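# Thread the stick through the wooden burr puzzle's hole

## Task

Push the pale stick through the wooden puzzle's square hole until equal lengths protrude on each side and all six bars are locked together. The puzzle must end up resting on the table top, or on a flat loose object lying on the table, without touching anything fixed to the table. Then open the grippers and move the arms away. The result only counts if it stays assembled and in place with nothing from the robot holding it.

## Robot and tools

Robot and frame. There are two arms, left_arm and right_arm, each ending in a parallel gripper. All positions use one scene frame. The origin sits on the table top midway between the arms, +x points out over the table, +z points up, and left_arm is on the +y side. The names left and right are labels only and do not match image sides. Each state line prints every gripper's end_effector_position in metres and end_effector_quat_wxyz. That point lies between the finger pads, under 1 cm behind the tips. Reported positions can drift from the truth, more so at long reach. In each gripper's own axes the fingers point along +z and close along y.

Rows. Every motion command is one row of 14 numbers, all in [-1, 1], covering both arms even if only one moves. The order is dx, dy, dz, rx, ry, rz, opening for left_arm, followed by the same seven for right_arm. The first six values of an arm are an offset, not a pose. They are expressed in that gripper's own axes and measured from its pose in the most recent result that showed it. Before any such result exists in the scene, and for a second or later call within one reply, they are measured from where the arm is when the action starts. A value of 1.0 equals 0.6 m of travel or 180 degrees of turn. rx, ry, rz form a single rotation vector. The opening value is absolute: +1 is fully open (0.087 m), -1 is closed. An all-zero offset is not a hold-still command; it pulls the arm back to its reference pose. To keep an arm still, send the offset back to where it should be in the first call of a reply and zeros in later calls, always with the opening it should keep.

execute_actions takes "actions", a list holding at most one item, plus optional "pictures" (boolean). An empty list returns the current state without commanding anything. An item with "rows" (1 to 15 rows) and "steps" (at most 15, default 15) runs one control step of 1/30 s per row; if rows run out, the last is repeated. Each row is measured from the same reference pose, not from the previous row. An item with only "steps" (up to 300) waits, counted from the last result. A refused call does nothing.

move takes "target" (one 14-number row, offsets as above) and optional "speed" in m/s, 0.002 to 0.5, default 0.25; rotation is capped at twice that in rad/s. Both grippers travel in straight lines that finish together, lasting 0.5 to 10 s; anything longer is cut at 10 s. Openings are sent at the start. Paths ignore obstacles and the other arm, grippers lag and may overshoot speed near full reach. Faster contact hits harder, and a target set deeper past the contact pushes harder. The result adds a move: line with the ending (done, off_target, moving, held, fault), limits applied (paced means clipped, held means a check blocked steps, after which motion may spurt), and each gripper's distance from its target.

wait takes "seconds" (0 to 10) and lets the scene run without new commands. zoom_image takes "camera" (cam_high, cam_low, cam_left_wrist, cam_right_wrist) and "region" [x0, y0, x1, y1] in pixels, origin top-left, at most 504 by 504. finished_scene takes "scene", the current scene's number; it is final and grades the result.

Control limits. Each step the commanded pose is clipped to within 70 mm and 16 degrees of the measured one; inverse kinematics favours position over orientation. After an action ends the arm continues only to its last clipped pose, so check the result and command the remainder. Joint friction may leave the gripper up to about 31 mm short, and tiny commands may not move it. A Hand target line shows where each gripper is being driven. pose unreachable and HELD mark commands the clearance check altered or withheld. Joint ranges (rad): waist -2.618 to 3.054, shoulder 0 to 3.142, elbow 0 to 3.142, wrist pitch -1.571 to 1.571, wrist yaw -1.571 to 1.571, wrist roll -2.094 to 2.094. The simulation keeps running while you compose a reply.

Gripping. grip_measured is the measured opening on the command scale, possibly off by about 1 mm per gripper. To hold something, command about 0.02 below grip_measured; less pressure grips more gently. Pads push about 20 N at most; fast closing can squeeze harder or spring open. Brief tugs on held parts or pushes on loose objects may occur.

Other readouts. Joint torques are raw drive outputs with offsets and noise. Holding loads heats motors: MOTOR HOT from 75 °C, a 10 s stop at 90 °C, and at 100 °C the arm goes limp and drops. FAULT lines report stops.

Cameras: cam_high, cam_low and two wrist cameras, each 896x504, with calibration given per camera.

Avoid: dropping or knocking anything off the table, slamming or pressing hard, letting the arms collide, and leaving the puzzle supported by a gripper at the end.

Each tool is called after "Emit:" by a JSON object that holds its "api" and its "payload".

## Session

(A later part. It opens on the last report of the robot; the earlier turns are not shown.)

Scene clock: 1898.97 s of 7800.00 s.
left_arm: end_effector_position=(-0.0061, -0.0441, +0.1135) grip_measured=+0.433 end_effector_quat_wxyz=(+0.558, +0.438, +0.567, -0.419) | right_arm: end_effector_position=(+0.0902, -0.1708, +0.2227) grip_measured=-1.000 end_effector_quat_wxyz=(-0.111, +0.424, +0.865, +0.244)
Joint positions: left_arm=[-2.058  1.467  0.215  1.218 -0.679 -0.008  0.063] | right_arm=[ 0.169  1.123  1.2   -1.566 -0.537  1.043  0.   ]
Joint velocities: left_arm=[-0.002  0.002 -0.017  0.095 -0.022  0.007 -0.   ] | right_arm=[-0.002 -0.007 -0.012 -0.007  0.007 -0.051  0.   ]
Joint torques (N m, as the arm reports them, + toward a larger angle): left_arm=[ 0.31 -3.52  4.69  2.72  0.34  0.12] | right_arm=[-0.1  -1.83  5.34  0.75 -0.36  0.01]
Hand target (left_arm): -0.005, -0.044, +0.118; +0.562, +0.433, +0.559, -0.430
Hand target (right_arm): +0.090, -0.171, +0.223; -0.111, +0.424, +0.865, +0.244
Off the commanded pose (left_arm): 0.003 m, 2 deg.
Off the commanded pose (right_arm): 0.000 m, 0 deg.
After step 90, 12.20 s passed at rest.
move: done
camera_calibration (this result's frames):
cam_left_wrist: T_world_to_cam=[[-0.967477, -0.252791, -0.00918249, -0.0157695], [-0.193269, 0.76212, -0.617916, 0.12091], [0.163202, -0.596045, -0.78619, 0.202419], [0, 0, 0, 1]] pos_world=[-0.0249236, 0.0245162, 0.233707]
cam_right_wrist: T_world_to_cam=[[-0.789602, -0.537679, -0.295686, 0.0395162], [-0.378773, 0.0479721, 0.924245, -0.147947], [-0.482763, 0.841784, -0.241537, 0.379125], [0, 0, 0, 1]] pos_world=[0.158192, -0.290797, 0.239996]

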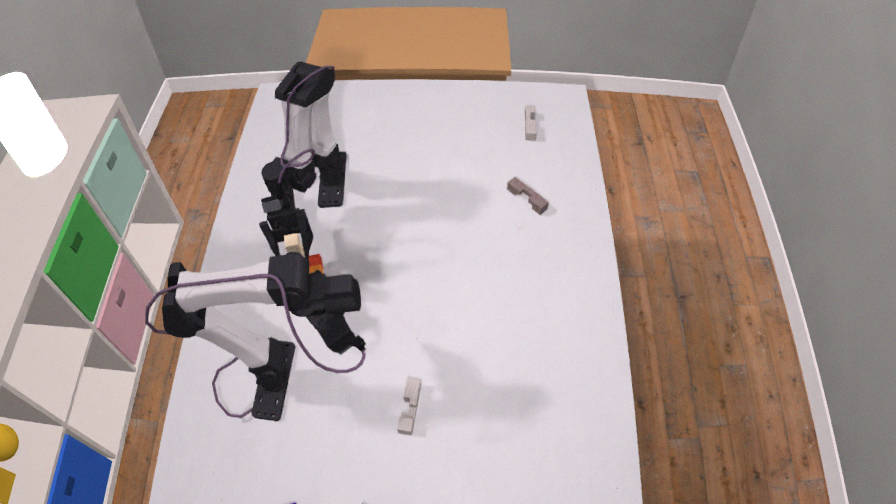

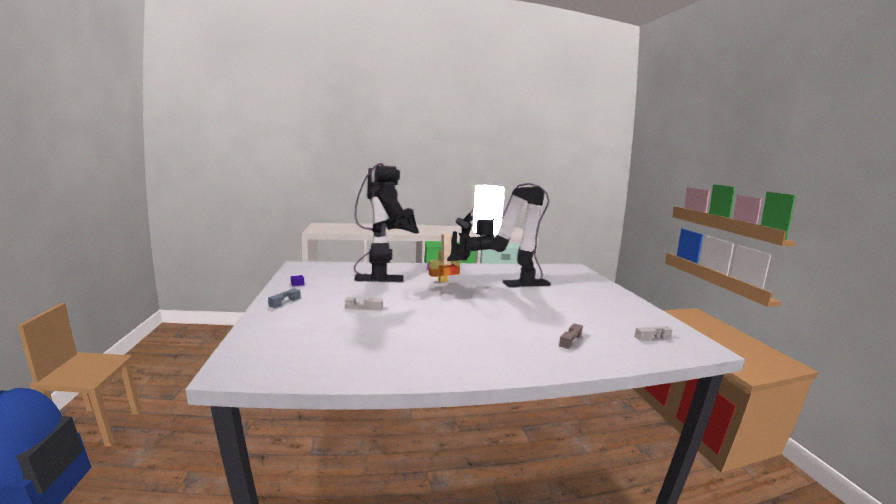

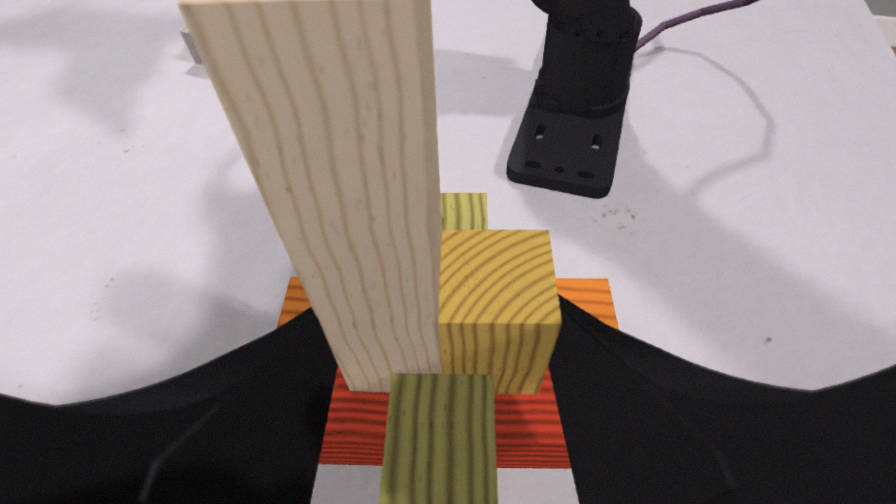

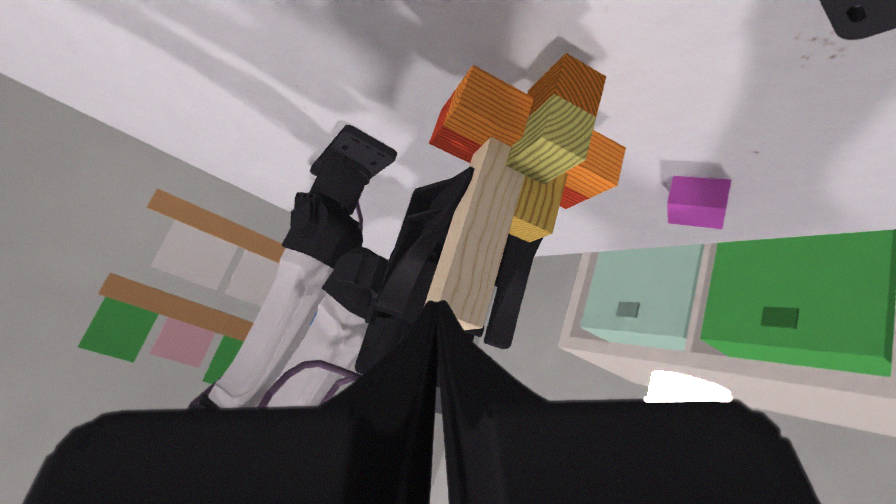

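Emit:
{"api": "move", "payload": {"target": [0.012,0,0,0,0,0,0.39, 0,0,0,0,0,0,-1], "speed": 0.01}}

Scene clock: 1905.03 s of 7800.00 s.
left_arm: end_effector_position=(-0.0052, -0.0454, +0.1130) grip_measured=+0.433 end_effector_quat_wxyz=(+0.562, +0.432, +0.567, -0.421) | right_arm: end_effector_position=(+0.0902, -0.1708, +0.2227) grip_measured=-1.000 end_effector_quat_wxyz=(-0.111, +0.424, +0.865, +0.244)
Joint positions: left_arm=[-2.058  1.497  0.214  1.263 -0.689 -0.004  0.063] | right_arm=[ 0.169  1.123  1.2   -1.566 -0.537  1.043  0.   ]
Joint velocities: left_arm=[ 0.007  0.002  0.002 -0.081 -0.037 -0.037  0.   ] | right_arm=[-0.002  0.017  0.007 -0.007  0.022 -0.037  0.   ]
Joint torques (N m, as the arm reports them, + toward a larger angle): left_arm=[-0.26 -2.77  4.53  2.29  0.28 -0.05] | right_arm=[-0.33 -1.71  5.25  0.73 -0.25  0.  ]
Hand target (left_arm): -0.006, -0.044, +0.106; +0.557, +0.438, +0.567, -0.419
Hand target (right_arm): +0.090, -0.171, +0.223; -0.111, +0.424, +0.865, +0.244
Off the commanded pose (left_arm): 0.007 m, 1 deg.
Off the commanded pose (right_arm): 0.000 m, 0 deg.
After step 90, 2.13 s passed at rest.
move: done
camera_calibration (this result's frames):
cam_left_wrist: T_world_to_cam=[[-0.965154, -0.261644, -0.00449144, -0.0161125], [-0.20128, 0.753231, -0.626203, 0.122231], [0.167225, -0.603478, -0.779648, 0.200063], [0, 0, 0, 1]] pos_world=[-0.0244041, 0.0244499, 0.232448]
cam_right_wrist: T_world_to_cam=[[-0.789602, -0.537679, -0.295686, 0.0395162], [-0.378773, 0.0479721, 0.924245, -0.147947], [-0.482763, 0.841784, -0.241537, 0.379125], [0, 0, 0, 1]] pos_world=[0.158192, -0.290797, 0.239996]

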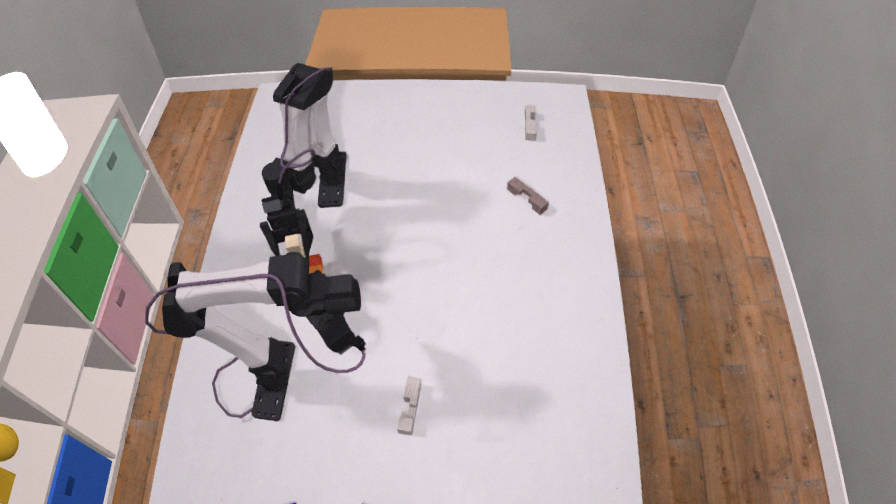

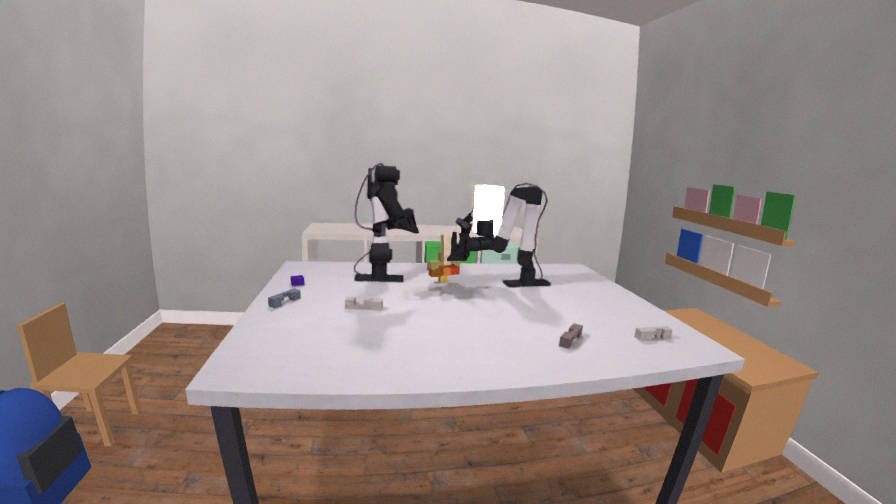

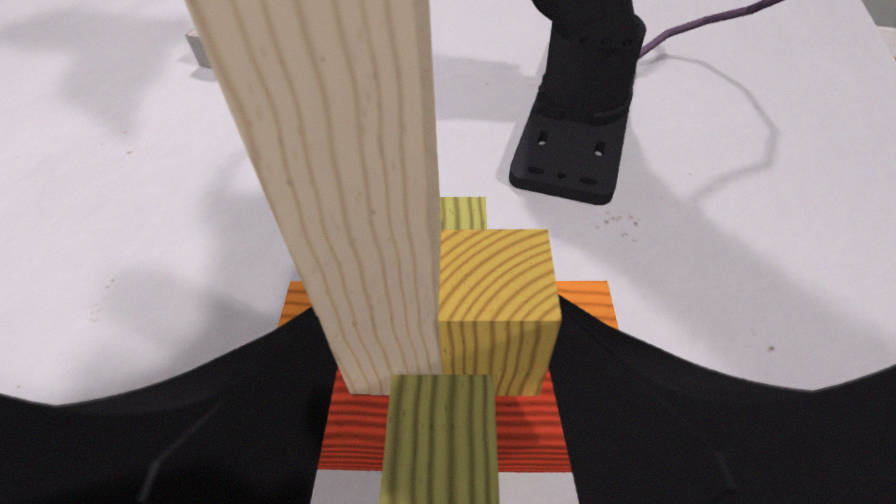

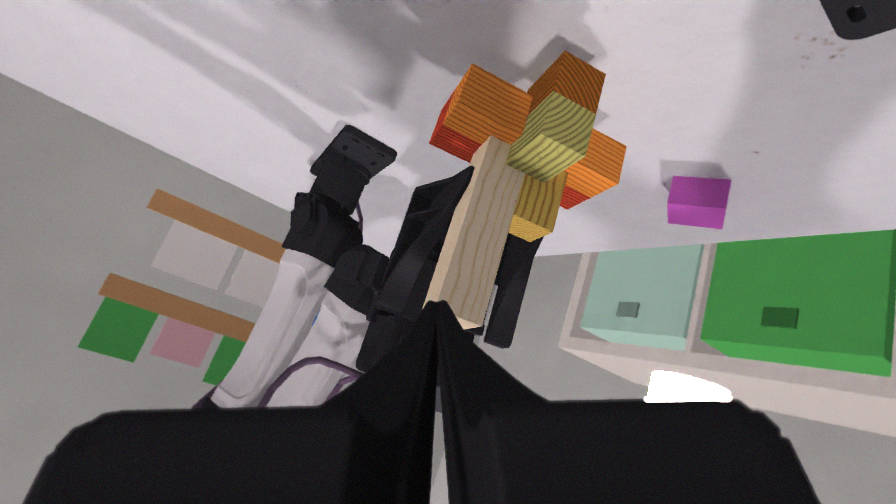

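Emit:
{"api": "execute_actions", "payload": {"actions": [{"rows": [[0,0,0,0,0,0,0.39,0,0,0,0,0,0,-1],[0,0,0,0,0,0,0.39,0,0,0,0,0,0,-1],[0,0,0,0,0,0,0.39,0,0,0,0,0,0,-1],[0,0,0,0,0,0,0.41,0,0,0,0,0,0,-1],[0,0,0,0,0,0,0.42,0,0,0,0,0,0,-1],[0,0,0,0,0,0,0.43,0,0,0,0,0,0,-1],[0,0,0,0,0,0,0.435,0,0,0,0,0,0,-1],[0,0,0,0,0,0,0.44,0,0,0,0,0,0,-1]], "steps": 15}]}}

Scene clock: 1909.70 s of 7800.00 s.
left_arm: end_effector_position=(-0.0049, -0.0454, +0.1131) grip_measured=+0.442 end_effector_quat_wxyz=(+0.562, +0.432, +0.567, -0.420) | right_arm: end_effector_position=(+0.0902, -0.1708, +0.2227) grip_measured=-1.000 end_effector_quat_wxyz=(-0.111, +0.424, +0.865, +0.244)
Joint positions: left_arm=[-2.058  1.497  0.214  1.263 -0.69  -0.004  0.063] | right_arm=[ 0.169  1.123  1.2   -1.566 -0.537  1.043  0.   ]
Joint velocities: left_arm=[ 0.002 -0.007 -0.027 -0.037 -0.051 -0.007 -0.001] | right_arm=[ 0.007 -0.012 -0.007 -0.081  0.022 -0.037  0.   ]
Joint torques (N m, as the arm reports them, + toward a larger angle): left_arm=[-0.34 -4.29  5.54  2.21  0.19  0.05] | right_arm=[-0.14 -1.73  5.32  0.74 -0.26  0.01]
Hand target (left_arm): -0.005, -0.045, +0.113; +0.562, +0.432, +0.567, -0.421
Hand target (right_arm): +0.090, -0.171, +0.223; -0.111, +0.424, +0.865, +0.244
Off the commanded pose (left_arm): 0.000 m, 0 deg.
Off the commanded pose (right_arm): 0.000 m, 0 deg.
Steps of this call (steps 1 to 90: nothing new was sent; then 1.17 s passed at rest; steps 91 to 105: all 15 steps of this action). Readings (end_effector_position):
91: left_arm (-0.0050, -0.0454, +0.1131) | right_arm (+0.0902, -0.1708, +0.2227)
92: left_arm (-0.0050, -0.0454, +0.1131) | right_arm (+0.0902, -0.1708, +0.2227)
94: left_arm (-0.0050, -0.0454, +0.1131) | right_arm (+0.0902, -0.1708, +0.2227)
98: left_arm (-0.0050, -0.0454, +0.1131) | right_arm (+0.0902, -0.1708, +0.2227)
105: the state above
camera_calibration (this result's frames):
cam_left_wrist: T_world_to_cam=[[-0.964754, -0.263118, -0.00427603, -0.0159556], [-0.202507, 0.752696, -0.62645, 0.122273], [0.168049, -0.603504, -0.77945, 0.200061], [0, 0, 0, 1]] pos_world=[-0.0242521, 0.0245048, 0.232467]
cam_right_wrist: T_world_to_cam=[[-0.789602, -0.537679, -0.295686, 0.0395162], [-0.378773, 0.0479721, 0.924245, -0.147947], [-0.482763, 0.841784, -0.241537, 0.379125], [0, 0, 0, 1]] pos_world=[0.158192, -0.290797, 0.239996]

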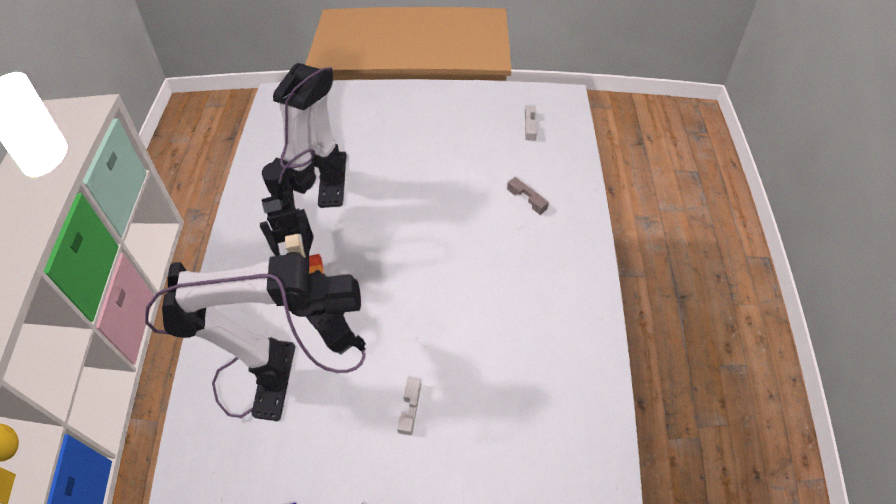

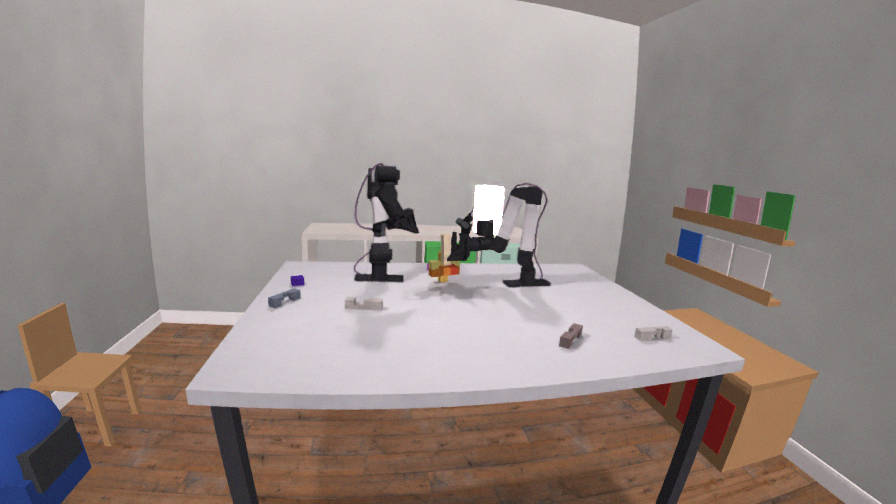

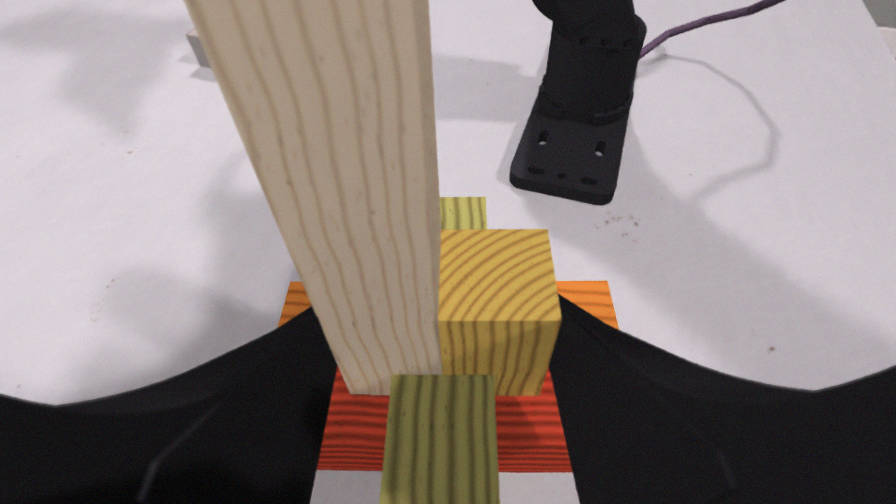

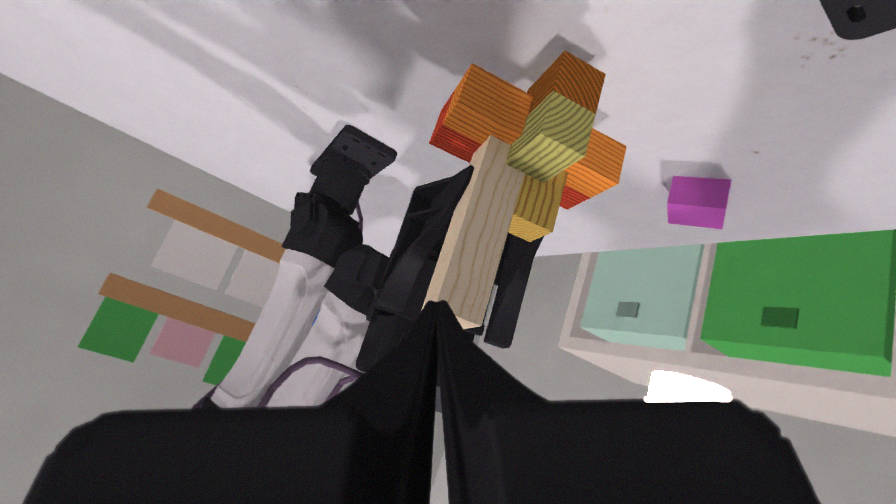

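Emit:
{"api": "move", "payload": {"target": [0,0,0,0,0,0,0.44, 0.2297,0.0112,0.0873,0.1289,-0.116,-0.0932,-1], "speed": 0.1}}

Scene clock: 1929.83 s of 7800.00 s.
left_arm: end_effector_position=(-0.0049, -0.0454, +0.1131) grip_measured=+0.442 end_effector_quat_wxyz=(+0.562, +0.432, +0.567, -0.420) | right_arm: end_effector_position=(+0.0110, -0.0519, +0.2264) grip_measured=-1.000 end_effector_quat_wxyz=(-0.006, +0.298, +0.951, +0.081)
Joint positions: left_arm=[-2.058  1.497  0.214  1.263 -0.69  -0.004  0.063] | right_arm=[ 1.274  1.389  1.544 -1.565 -0.021  1.821  0.   ]
Joint velocities: left_arm=[ 0.002 -0.007 -0.012 -0.007 -0.022 -0.022 -0.001] | right_arm=[ 0.012 -0.012 -0.017 -0.007 -0.051  0.037  0.   ]
Joint torques (N m, as the arm reports them, + toward a larger angle): left_arm=[-0.09 -4.2   5.51  2.11  0.19  0.08] | right_arm=[ 0.76 -3.04  6.73  0.67  0.13  0.16]
Hand target (left_arm): -0.005, -0.045, +0.113; +0.562, +0.432, +0.567, -0.420
Hand target (right_arm): +0.011, -0.050, +0.228; -0.002, +0.299, +0.951, +0.077
Off the commanded pose (left_arm): 0.000 m, 0 deg.
Off the commanded pose (right_arm): 0.010 m, 9 deg.
joint sent to its limit (right arm) — the command would take joint 4 (wrist pitch) past its lower limit, so that joint was sent only as far as its limit.
After step 90, 13.77 s passed at rest.
move: off_target (right_arm)
camera_calibration (this result's frames):
cam_left_wrist: T_world_to_cam=[[-0.964754, -0.263118, -0.00427603, -0.0159556], [-0.202507, 0.752696, -0.62645, 0.122273], [0.168049, -0.603504, -0.77945, 0.200061], [0, 0, 0, 1]] pos_world=[-0.0242521, 0.0245048, 0.232467]
cam_right_wrist: T_world_to_cam=[[-0.570102, -0.813596, -0.11422, -0.0158016], [-0.533885, 0.261202, 0.804202, -0.147146], [-0.62446, 0.519457, -0.583278, 0.303899], [0, 0, 0, 1]] pos_world=[0.102205, -0.132284, 0.293788]

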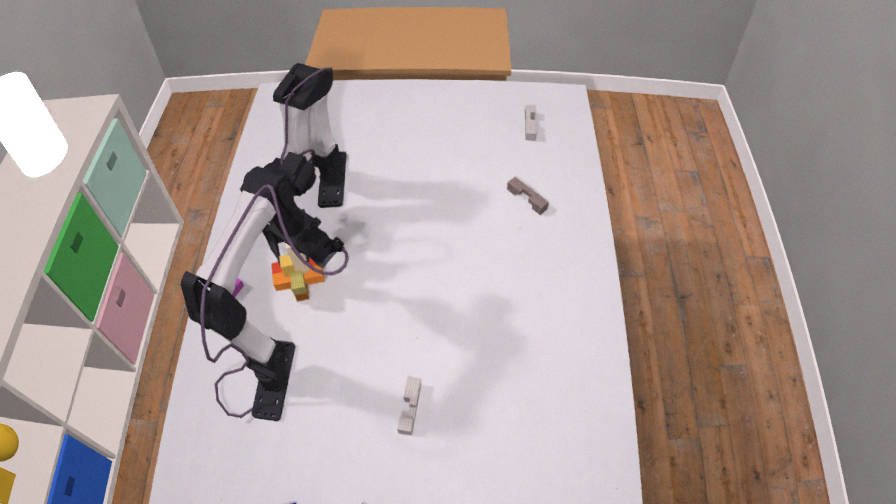

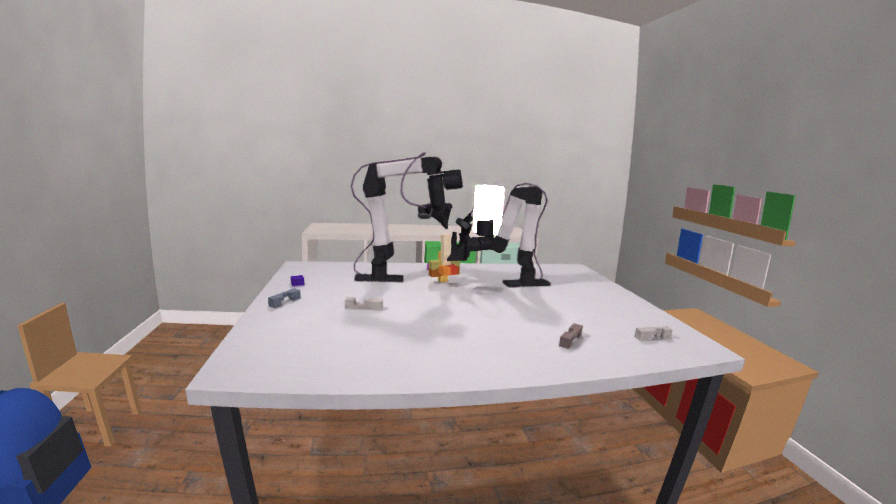

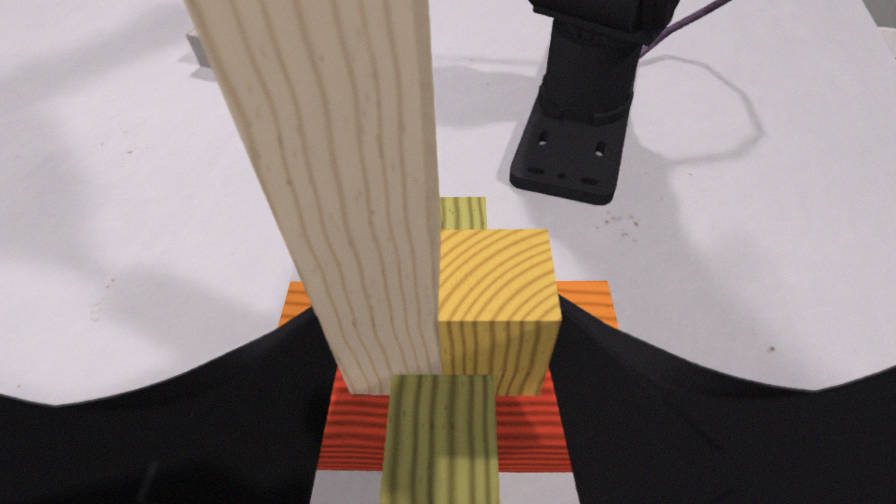

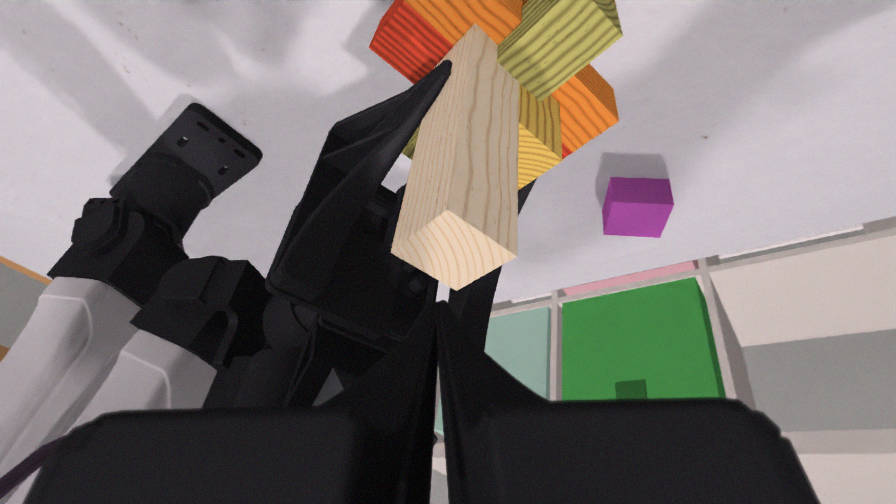

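Emit:
{"api": "move", "payload": {"target": [0,0,0,0,0,0,0.44, 0.0145,-0.0072,0.0268,0.016,-0.0064,0,-1], "speed": 0.02}}

Scene clock: 1950.10 s of 7800.00 s.
left_arm: end_effector_position=(-0.0049, -0.0454, +0.1131) grip_measured=+0.442 end_effector_quat_wxyz=(+0.562, +0.432, +0.567, -0.420) | right_arm: end_effector_position=(+0.0033, -0.0474, +0.2226) grip_measured=-1.000 end_effector_quat_wxyz=(-0.007, +0.298, +0.952, +0.072)
Joint positions: left_arm=[-2.058  1.497  0.214  1.263 -0.69  -0.004  0.063] | right_arm=[ 1.313  1.405  1.544 -1.565 -0.016  1.86   0.   ]
Joint velocities: left_arm=[-0.027  0.012  0.007  0.066  0.037 -0.007  0.   ] | right_arm=[ 0.012 -0.007  0.017 -0.007 -0.007  0.022  0.   ]
Joint torques (N m, as the arm reports them, + toward a larger angle): left_arm=[-0.35 -4.26  5.64  2.17  0.18  0.07] | right_arm=[ 0.75 -2.71  3.24  0.87  0.09  0.11]
Hand target (left_arm): -0.005, -0.045, +0.113; +0.562, +0.432, +0.567, -0.420
Hand target (right_arm): +0.002, -0.048, +0.211; -0.003, +0.299, +0.953, +0.053
Off the commanded pose (left_arm): 0.000 m, 0 deg.
Off the commanded pose (right_arm): 0.012 m, 2 deg.
After step 90, 15.70 s passed at rest.
move: off_target (right_arm)
camera_calibration (this result's frames):
cam_left_wrist: T_world_to_cam=[[-0.964754, -0.263118, -0.00427603, -0.0159556], [-0.202507, 0.752696, -0.62645, 0.122273], [0.168049, -0.603504, -0.77945, 0.200061], [0, 0, 0, 1]] pos_world=[-0.0242521, 0.0245048, 0.232467]
cam_right_wrist: T_world_to_cam=[[-0.570744, -0.8153, -0.0976556, -0.0207235], [-0.528852, 0.274004, 0.803267, -0.14849], [-0.628146, 0.510105, -0.587559, 0.295038], [0, 0, 0, 1]] pos_world=[0.0949694, -0.126709, 0.290606]

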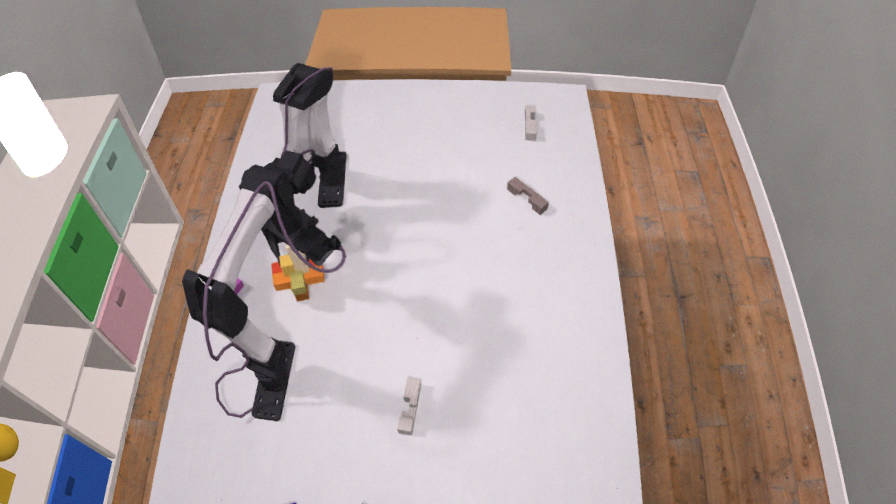

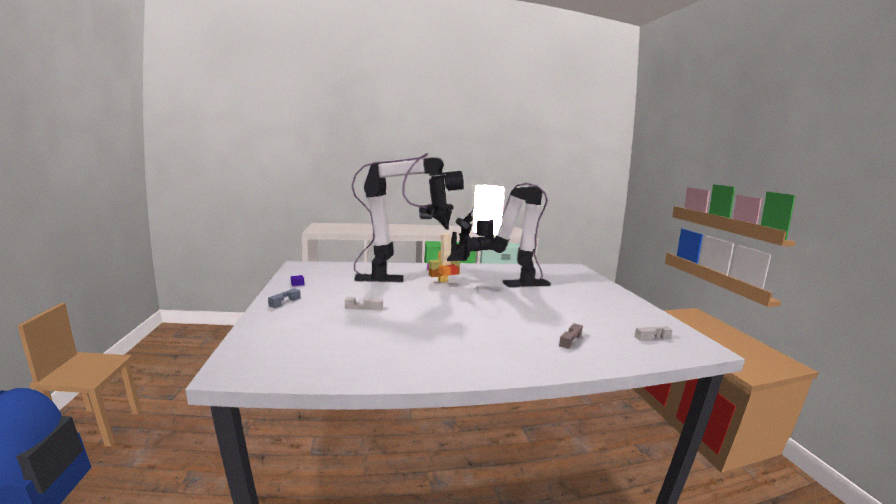

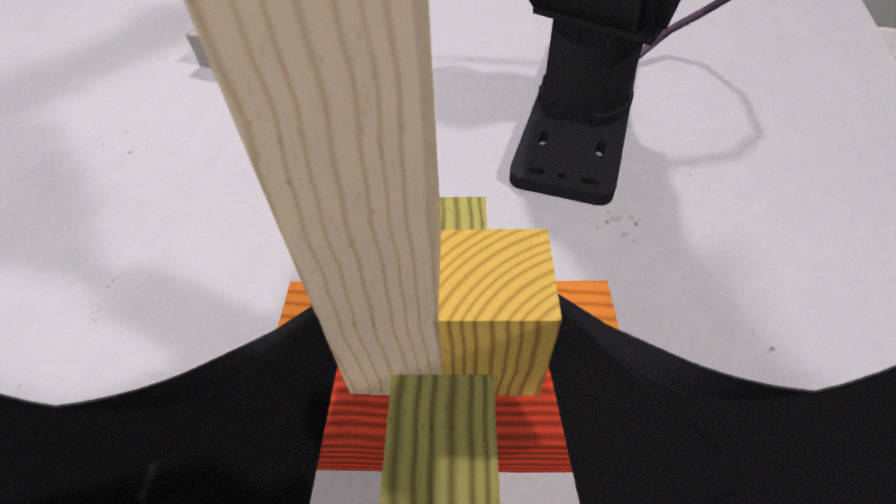

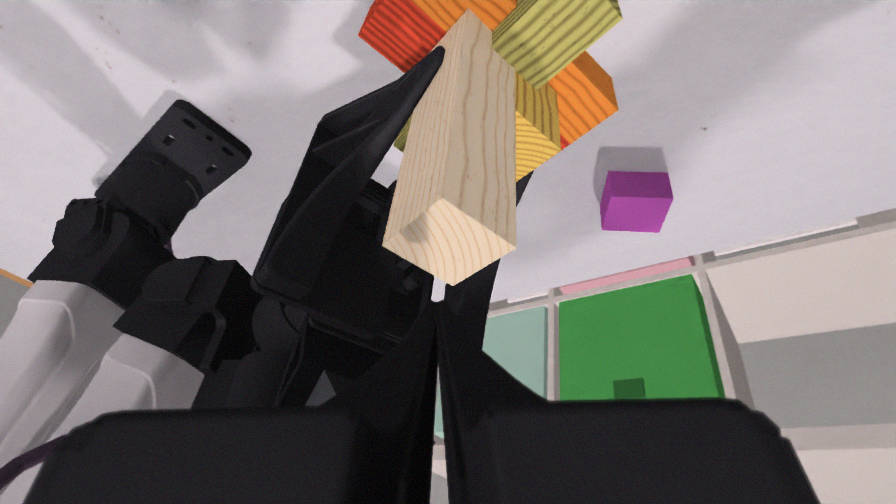

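Emit:
{"api": "move", "payload": {"target": [0,0,0,0,0,0,0.44, -0.0033,-0.0077,0.0578,0.022,-0.009,0,-1], "speed": 0.015}}

Scene clock: 1961.93 s of 7800.00 s.
left_arm: end_effector_position=(-0.0048, -0.0453, +0.1131) grip_measured=+0.442 end_effector_quat_wxyz=(+0.562, +0.431, +0.567, -0.420) | right_arm: end_effector_position=(+0.0027, -0.0493, +0.2047) grip_measured=-1.000 end_effector_quat_wxyz=(-0.007, +0.299, +0.953, +0.056)
Joint positions: left_arm=[-2.058  1.497  0.214  1.263 -0.691 -0.005  0.063] | right_arm=[ 1.313  1.405  1.475 -1.528 -0.016  1.861  0.   ]
Joint velocities: left_arm=[-0.007  0.002 -0.017 -0.022 -0.037  0.007  0.   ] | right_arm=[ 0.012 -0.012  0.007 -0.066  0.022 -0.081  0.   ]
Joint torques (N m, as the arm reports them, + toward a larger angle): left_arm=[-0.24 -4.29  5.56  2.13  0.19  0.01] | right_arm=[ 0.24 -2.15  2.57  1.    0.04  0.07]
Hand target (left_arm): -0.005, -0.045, +0.113; +0.562, +0.431, +0.567, -0.420
Hand target (right_arm): +0.004, -0.048, +0.188; -0.004, +0.299, +0.954, +0.035
Off the commanded pose (left_arm): 0.000 m, 0 deg.
Off the commanded pose (right_arm): 0.017 m, 2 deg.
After step 90, 6.13 s passed at rest.
move: off_target (right_arm)
camera_calibration (this result's frames):
cam_left_wrist: T_world_to_cam=[[-0.964452, -0.264233, -0.00353087, -0.0159199], [-0.203823, 0.752324, -0.62647, 0.122252], [0.168191, -0.60348, -0.779438, 0.200063], [0, 0, 0, 1]] pos_world=[-0.0240851, 0.0245548, 0.232468]
cam_right_wrist: T_world_to_cam=[[-0.572527, -0.817163, -0.066762, -0.0307896], [-0.520545, 0.299379, 0.799628, -0.131966], [-0.633439, 0.492562, -0.596773, 0.286251], [0, 0, 0, 1]] pos_world=[0.0950003, -0.126648, 0.274295]

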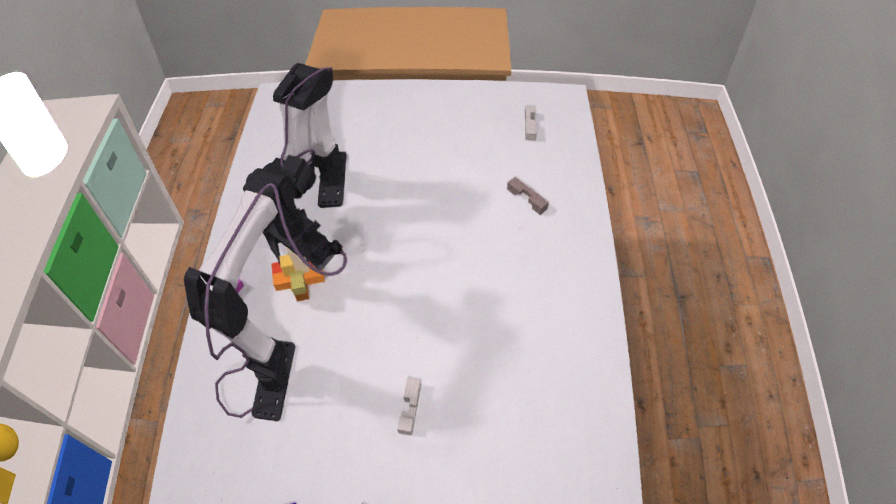

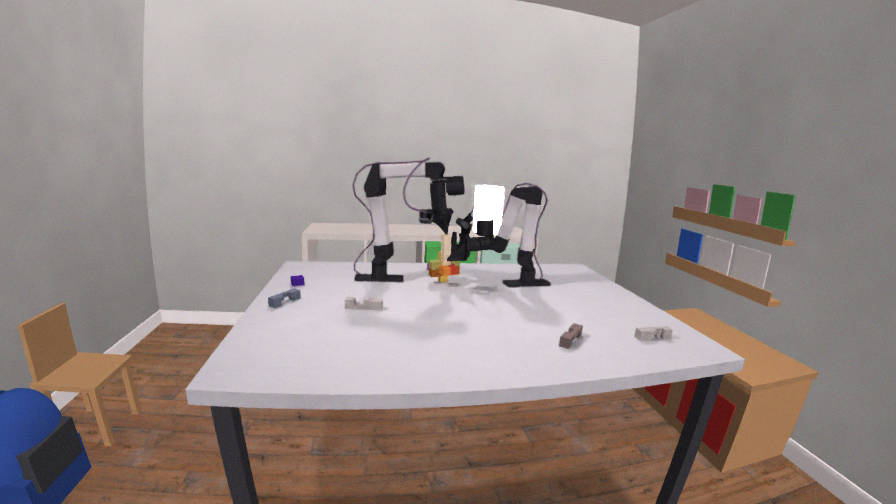

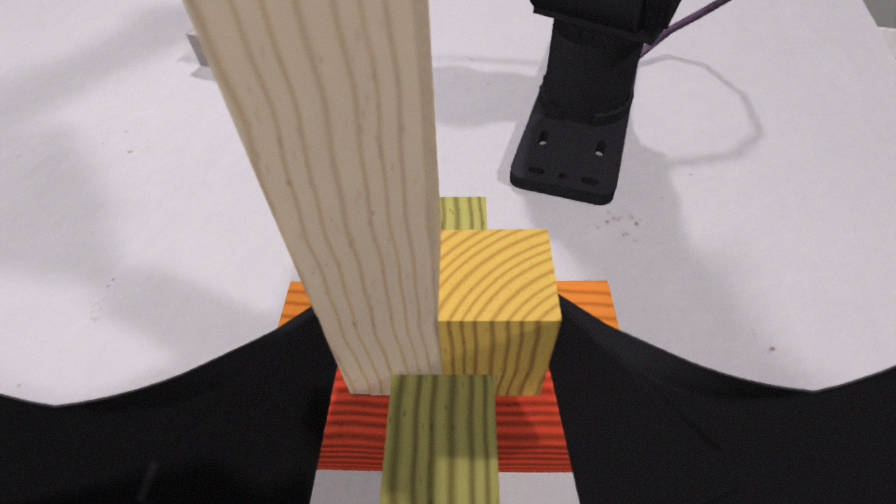

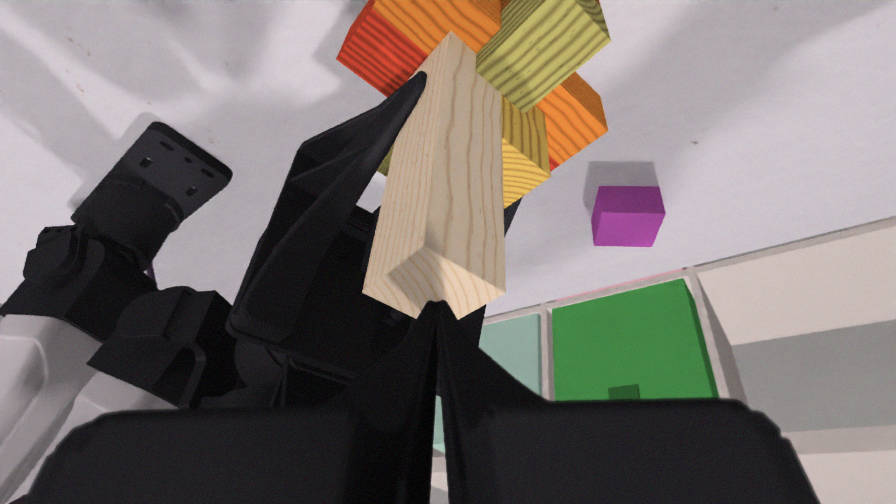

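Emit:
{"api": "move", "payload": {"target": [0,0,0,0,0,0,0.44, -0.0027,-0.006,0.058,0.015,-0.006,0,-1], "speed": 0.015}}

Scene clock: 1967.90 s of 7800.00 s.
left_arm: end_effector_position=(-0.0049, -0.0453, +0.1129) grip_measured=+0.441 end_effector_quat_wxyz=(+0.560, +0.428, +0.570, -0.422) | right_arm: end_effector_position=(+0.0022, -0.0450, +0.1844) grip_measured=-1.000 end_effector_quat_wxyz=(-0.012, +0.299, +0.953, +0.053)
Joint positions: left_arm=[-2.058  1.497  0.214  1.263 -0.692 -0.014  0.063] | right_arm=[ 1.313  1.405  1.39  -1.45  -0.026  1.861  0.   ]
Joint velocities: left_arm=[ 0.002 -0.002  0.007  0.022 -0.051 -0.007 -0.001] | right_arm=[ 0.002 -0.002 -0.012  0.007 -0.037 -0.051  0.   ]
Joint torques (N m, as the arm reports them, + toward a larger angle): left_arm=[-0.16 -4.1   5.54  2.18  0.2   0.07] | right_arm=[ 0.1  -3.33  3.    0.81  0.18  0.03]
Hand target (left_arm): -0.005, -0.045, +0.113; +0.562, +0.431, +0.567, -0.420
Hand target (right_arm): +0.003, -0.050, +0.170; -0.005, +0.299, +0.954, +0.031
Off the commanded pose (left_arm): 0.000 m, 0 deg.
Off the commanded pose (right_arm): 0.015 m, 3 deg.
After step 90, 0.40 s passed at rest.
move: off_target (right_arm)
camera_calibration (this result's frames):
cam_left_wrist: T_world_to_cam=[[-0.964108, -0.265467, 0.00474352, -0.0170517], [-0.209861, 0.750974, -0.626096, 0.122001], [0.162646, -0.604619, -0.779732, 0.199911], [0, 0, 0, 1]] pos_world=[-0.023351, 0.0247237, 0.232342]
cam_right_wrist: T_world_to_cam=[[-0.572335, -0.818001, -0.0575105, -0.0306155], [-0.511171, 0.301056, 0.805028, -0.118187], [-0.641199, 0.490143, -0.590443, 0.270341], [0, 0, 0, 1]] pos_world=[0.0954061, -0.121968, 0.253004]

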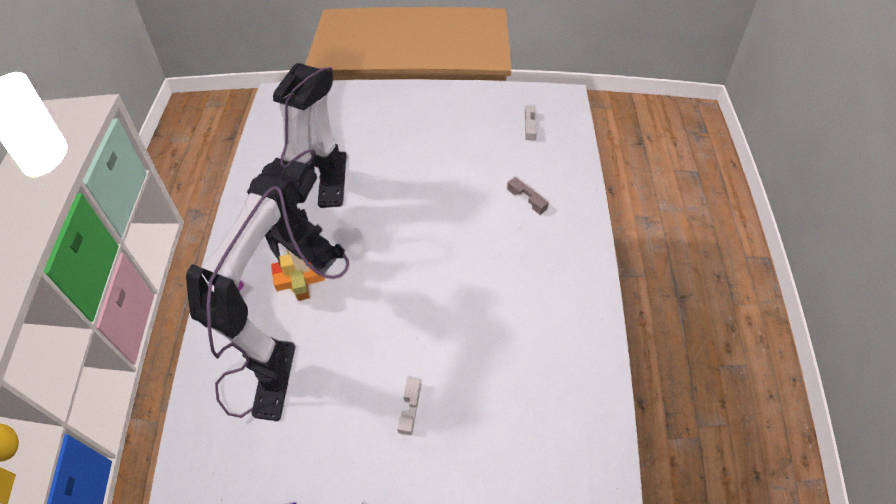

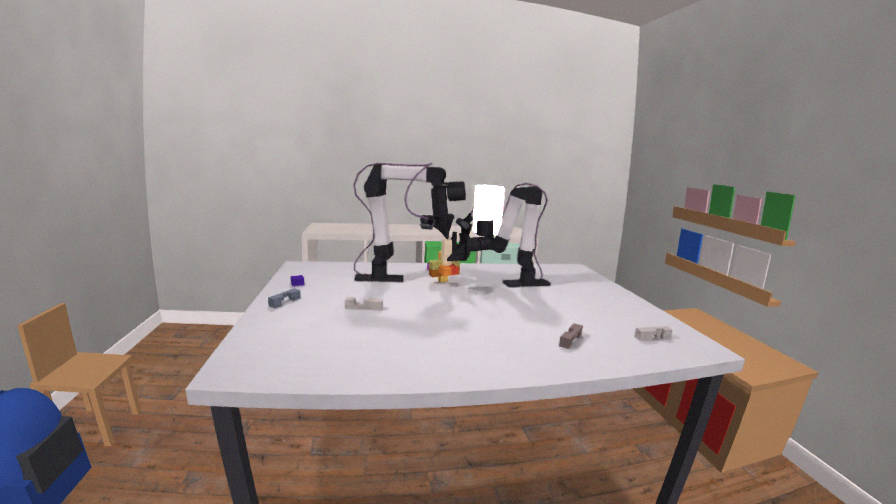

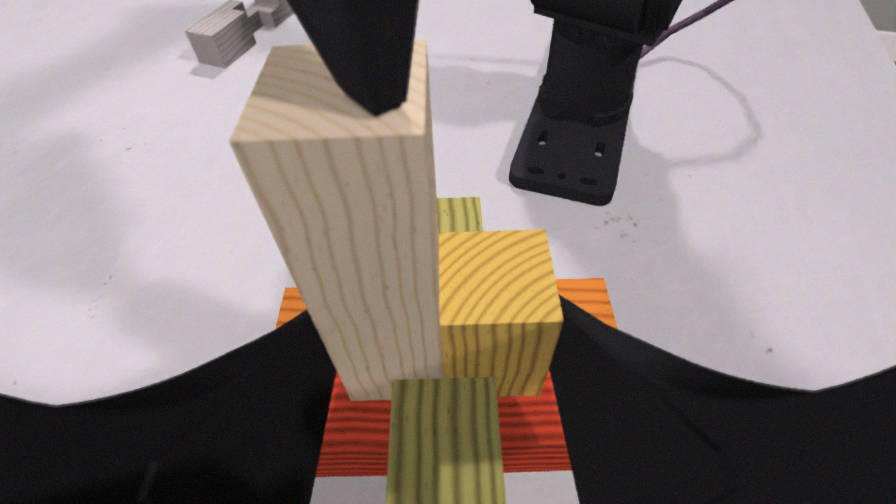

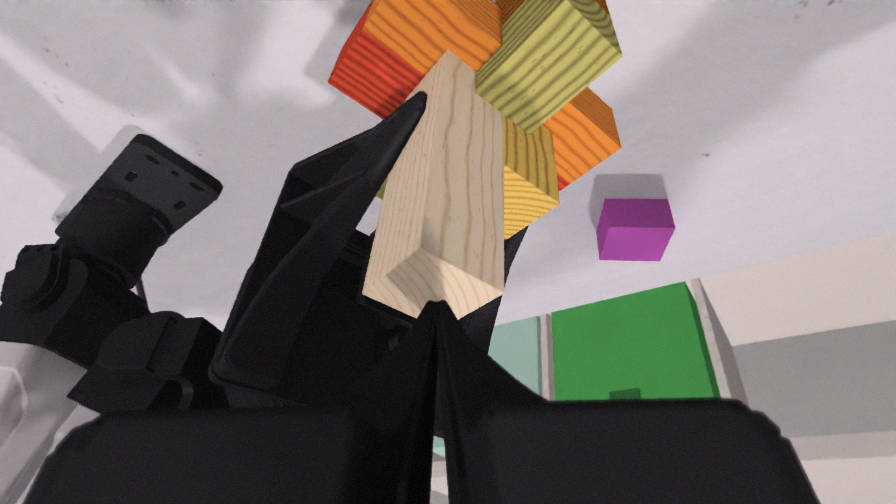

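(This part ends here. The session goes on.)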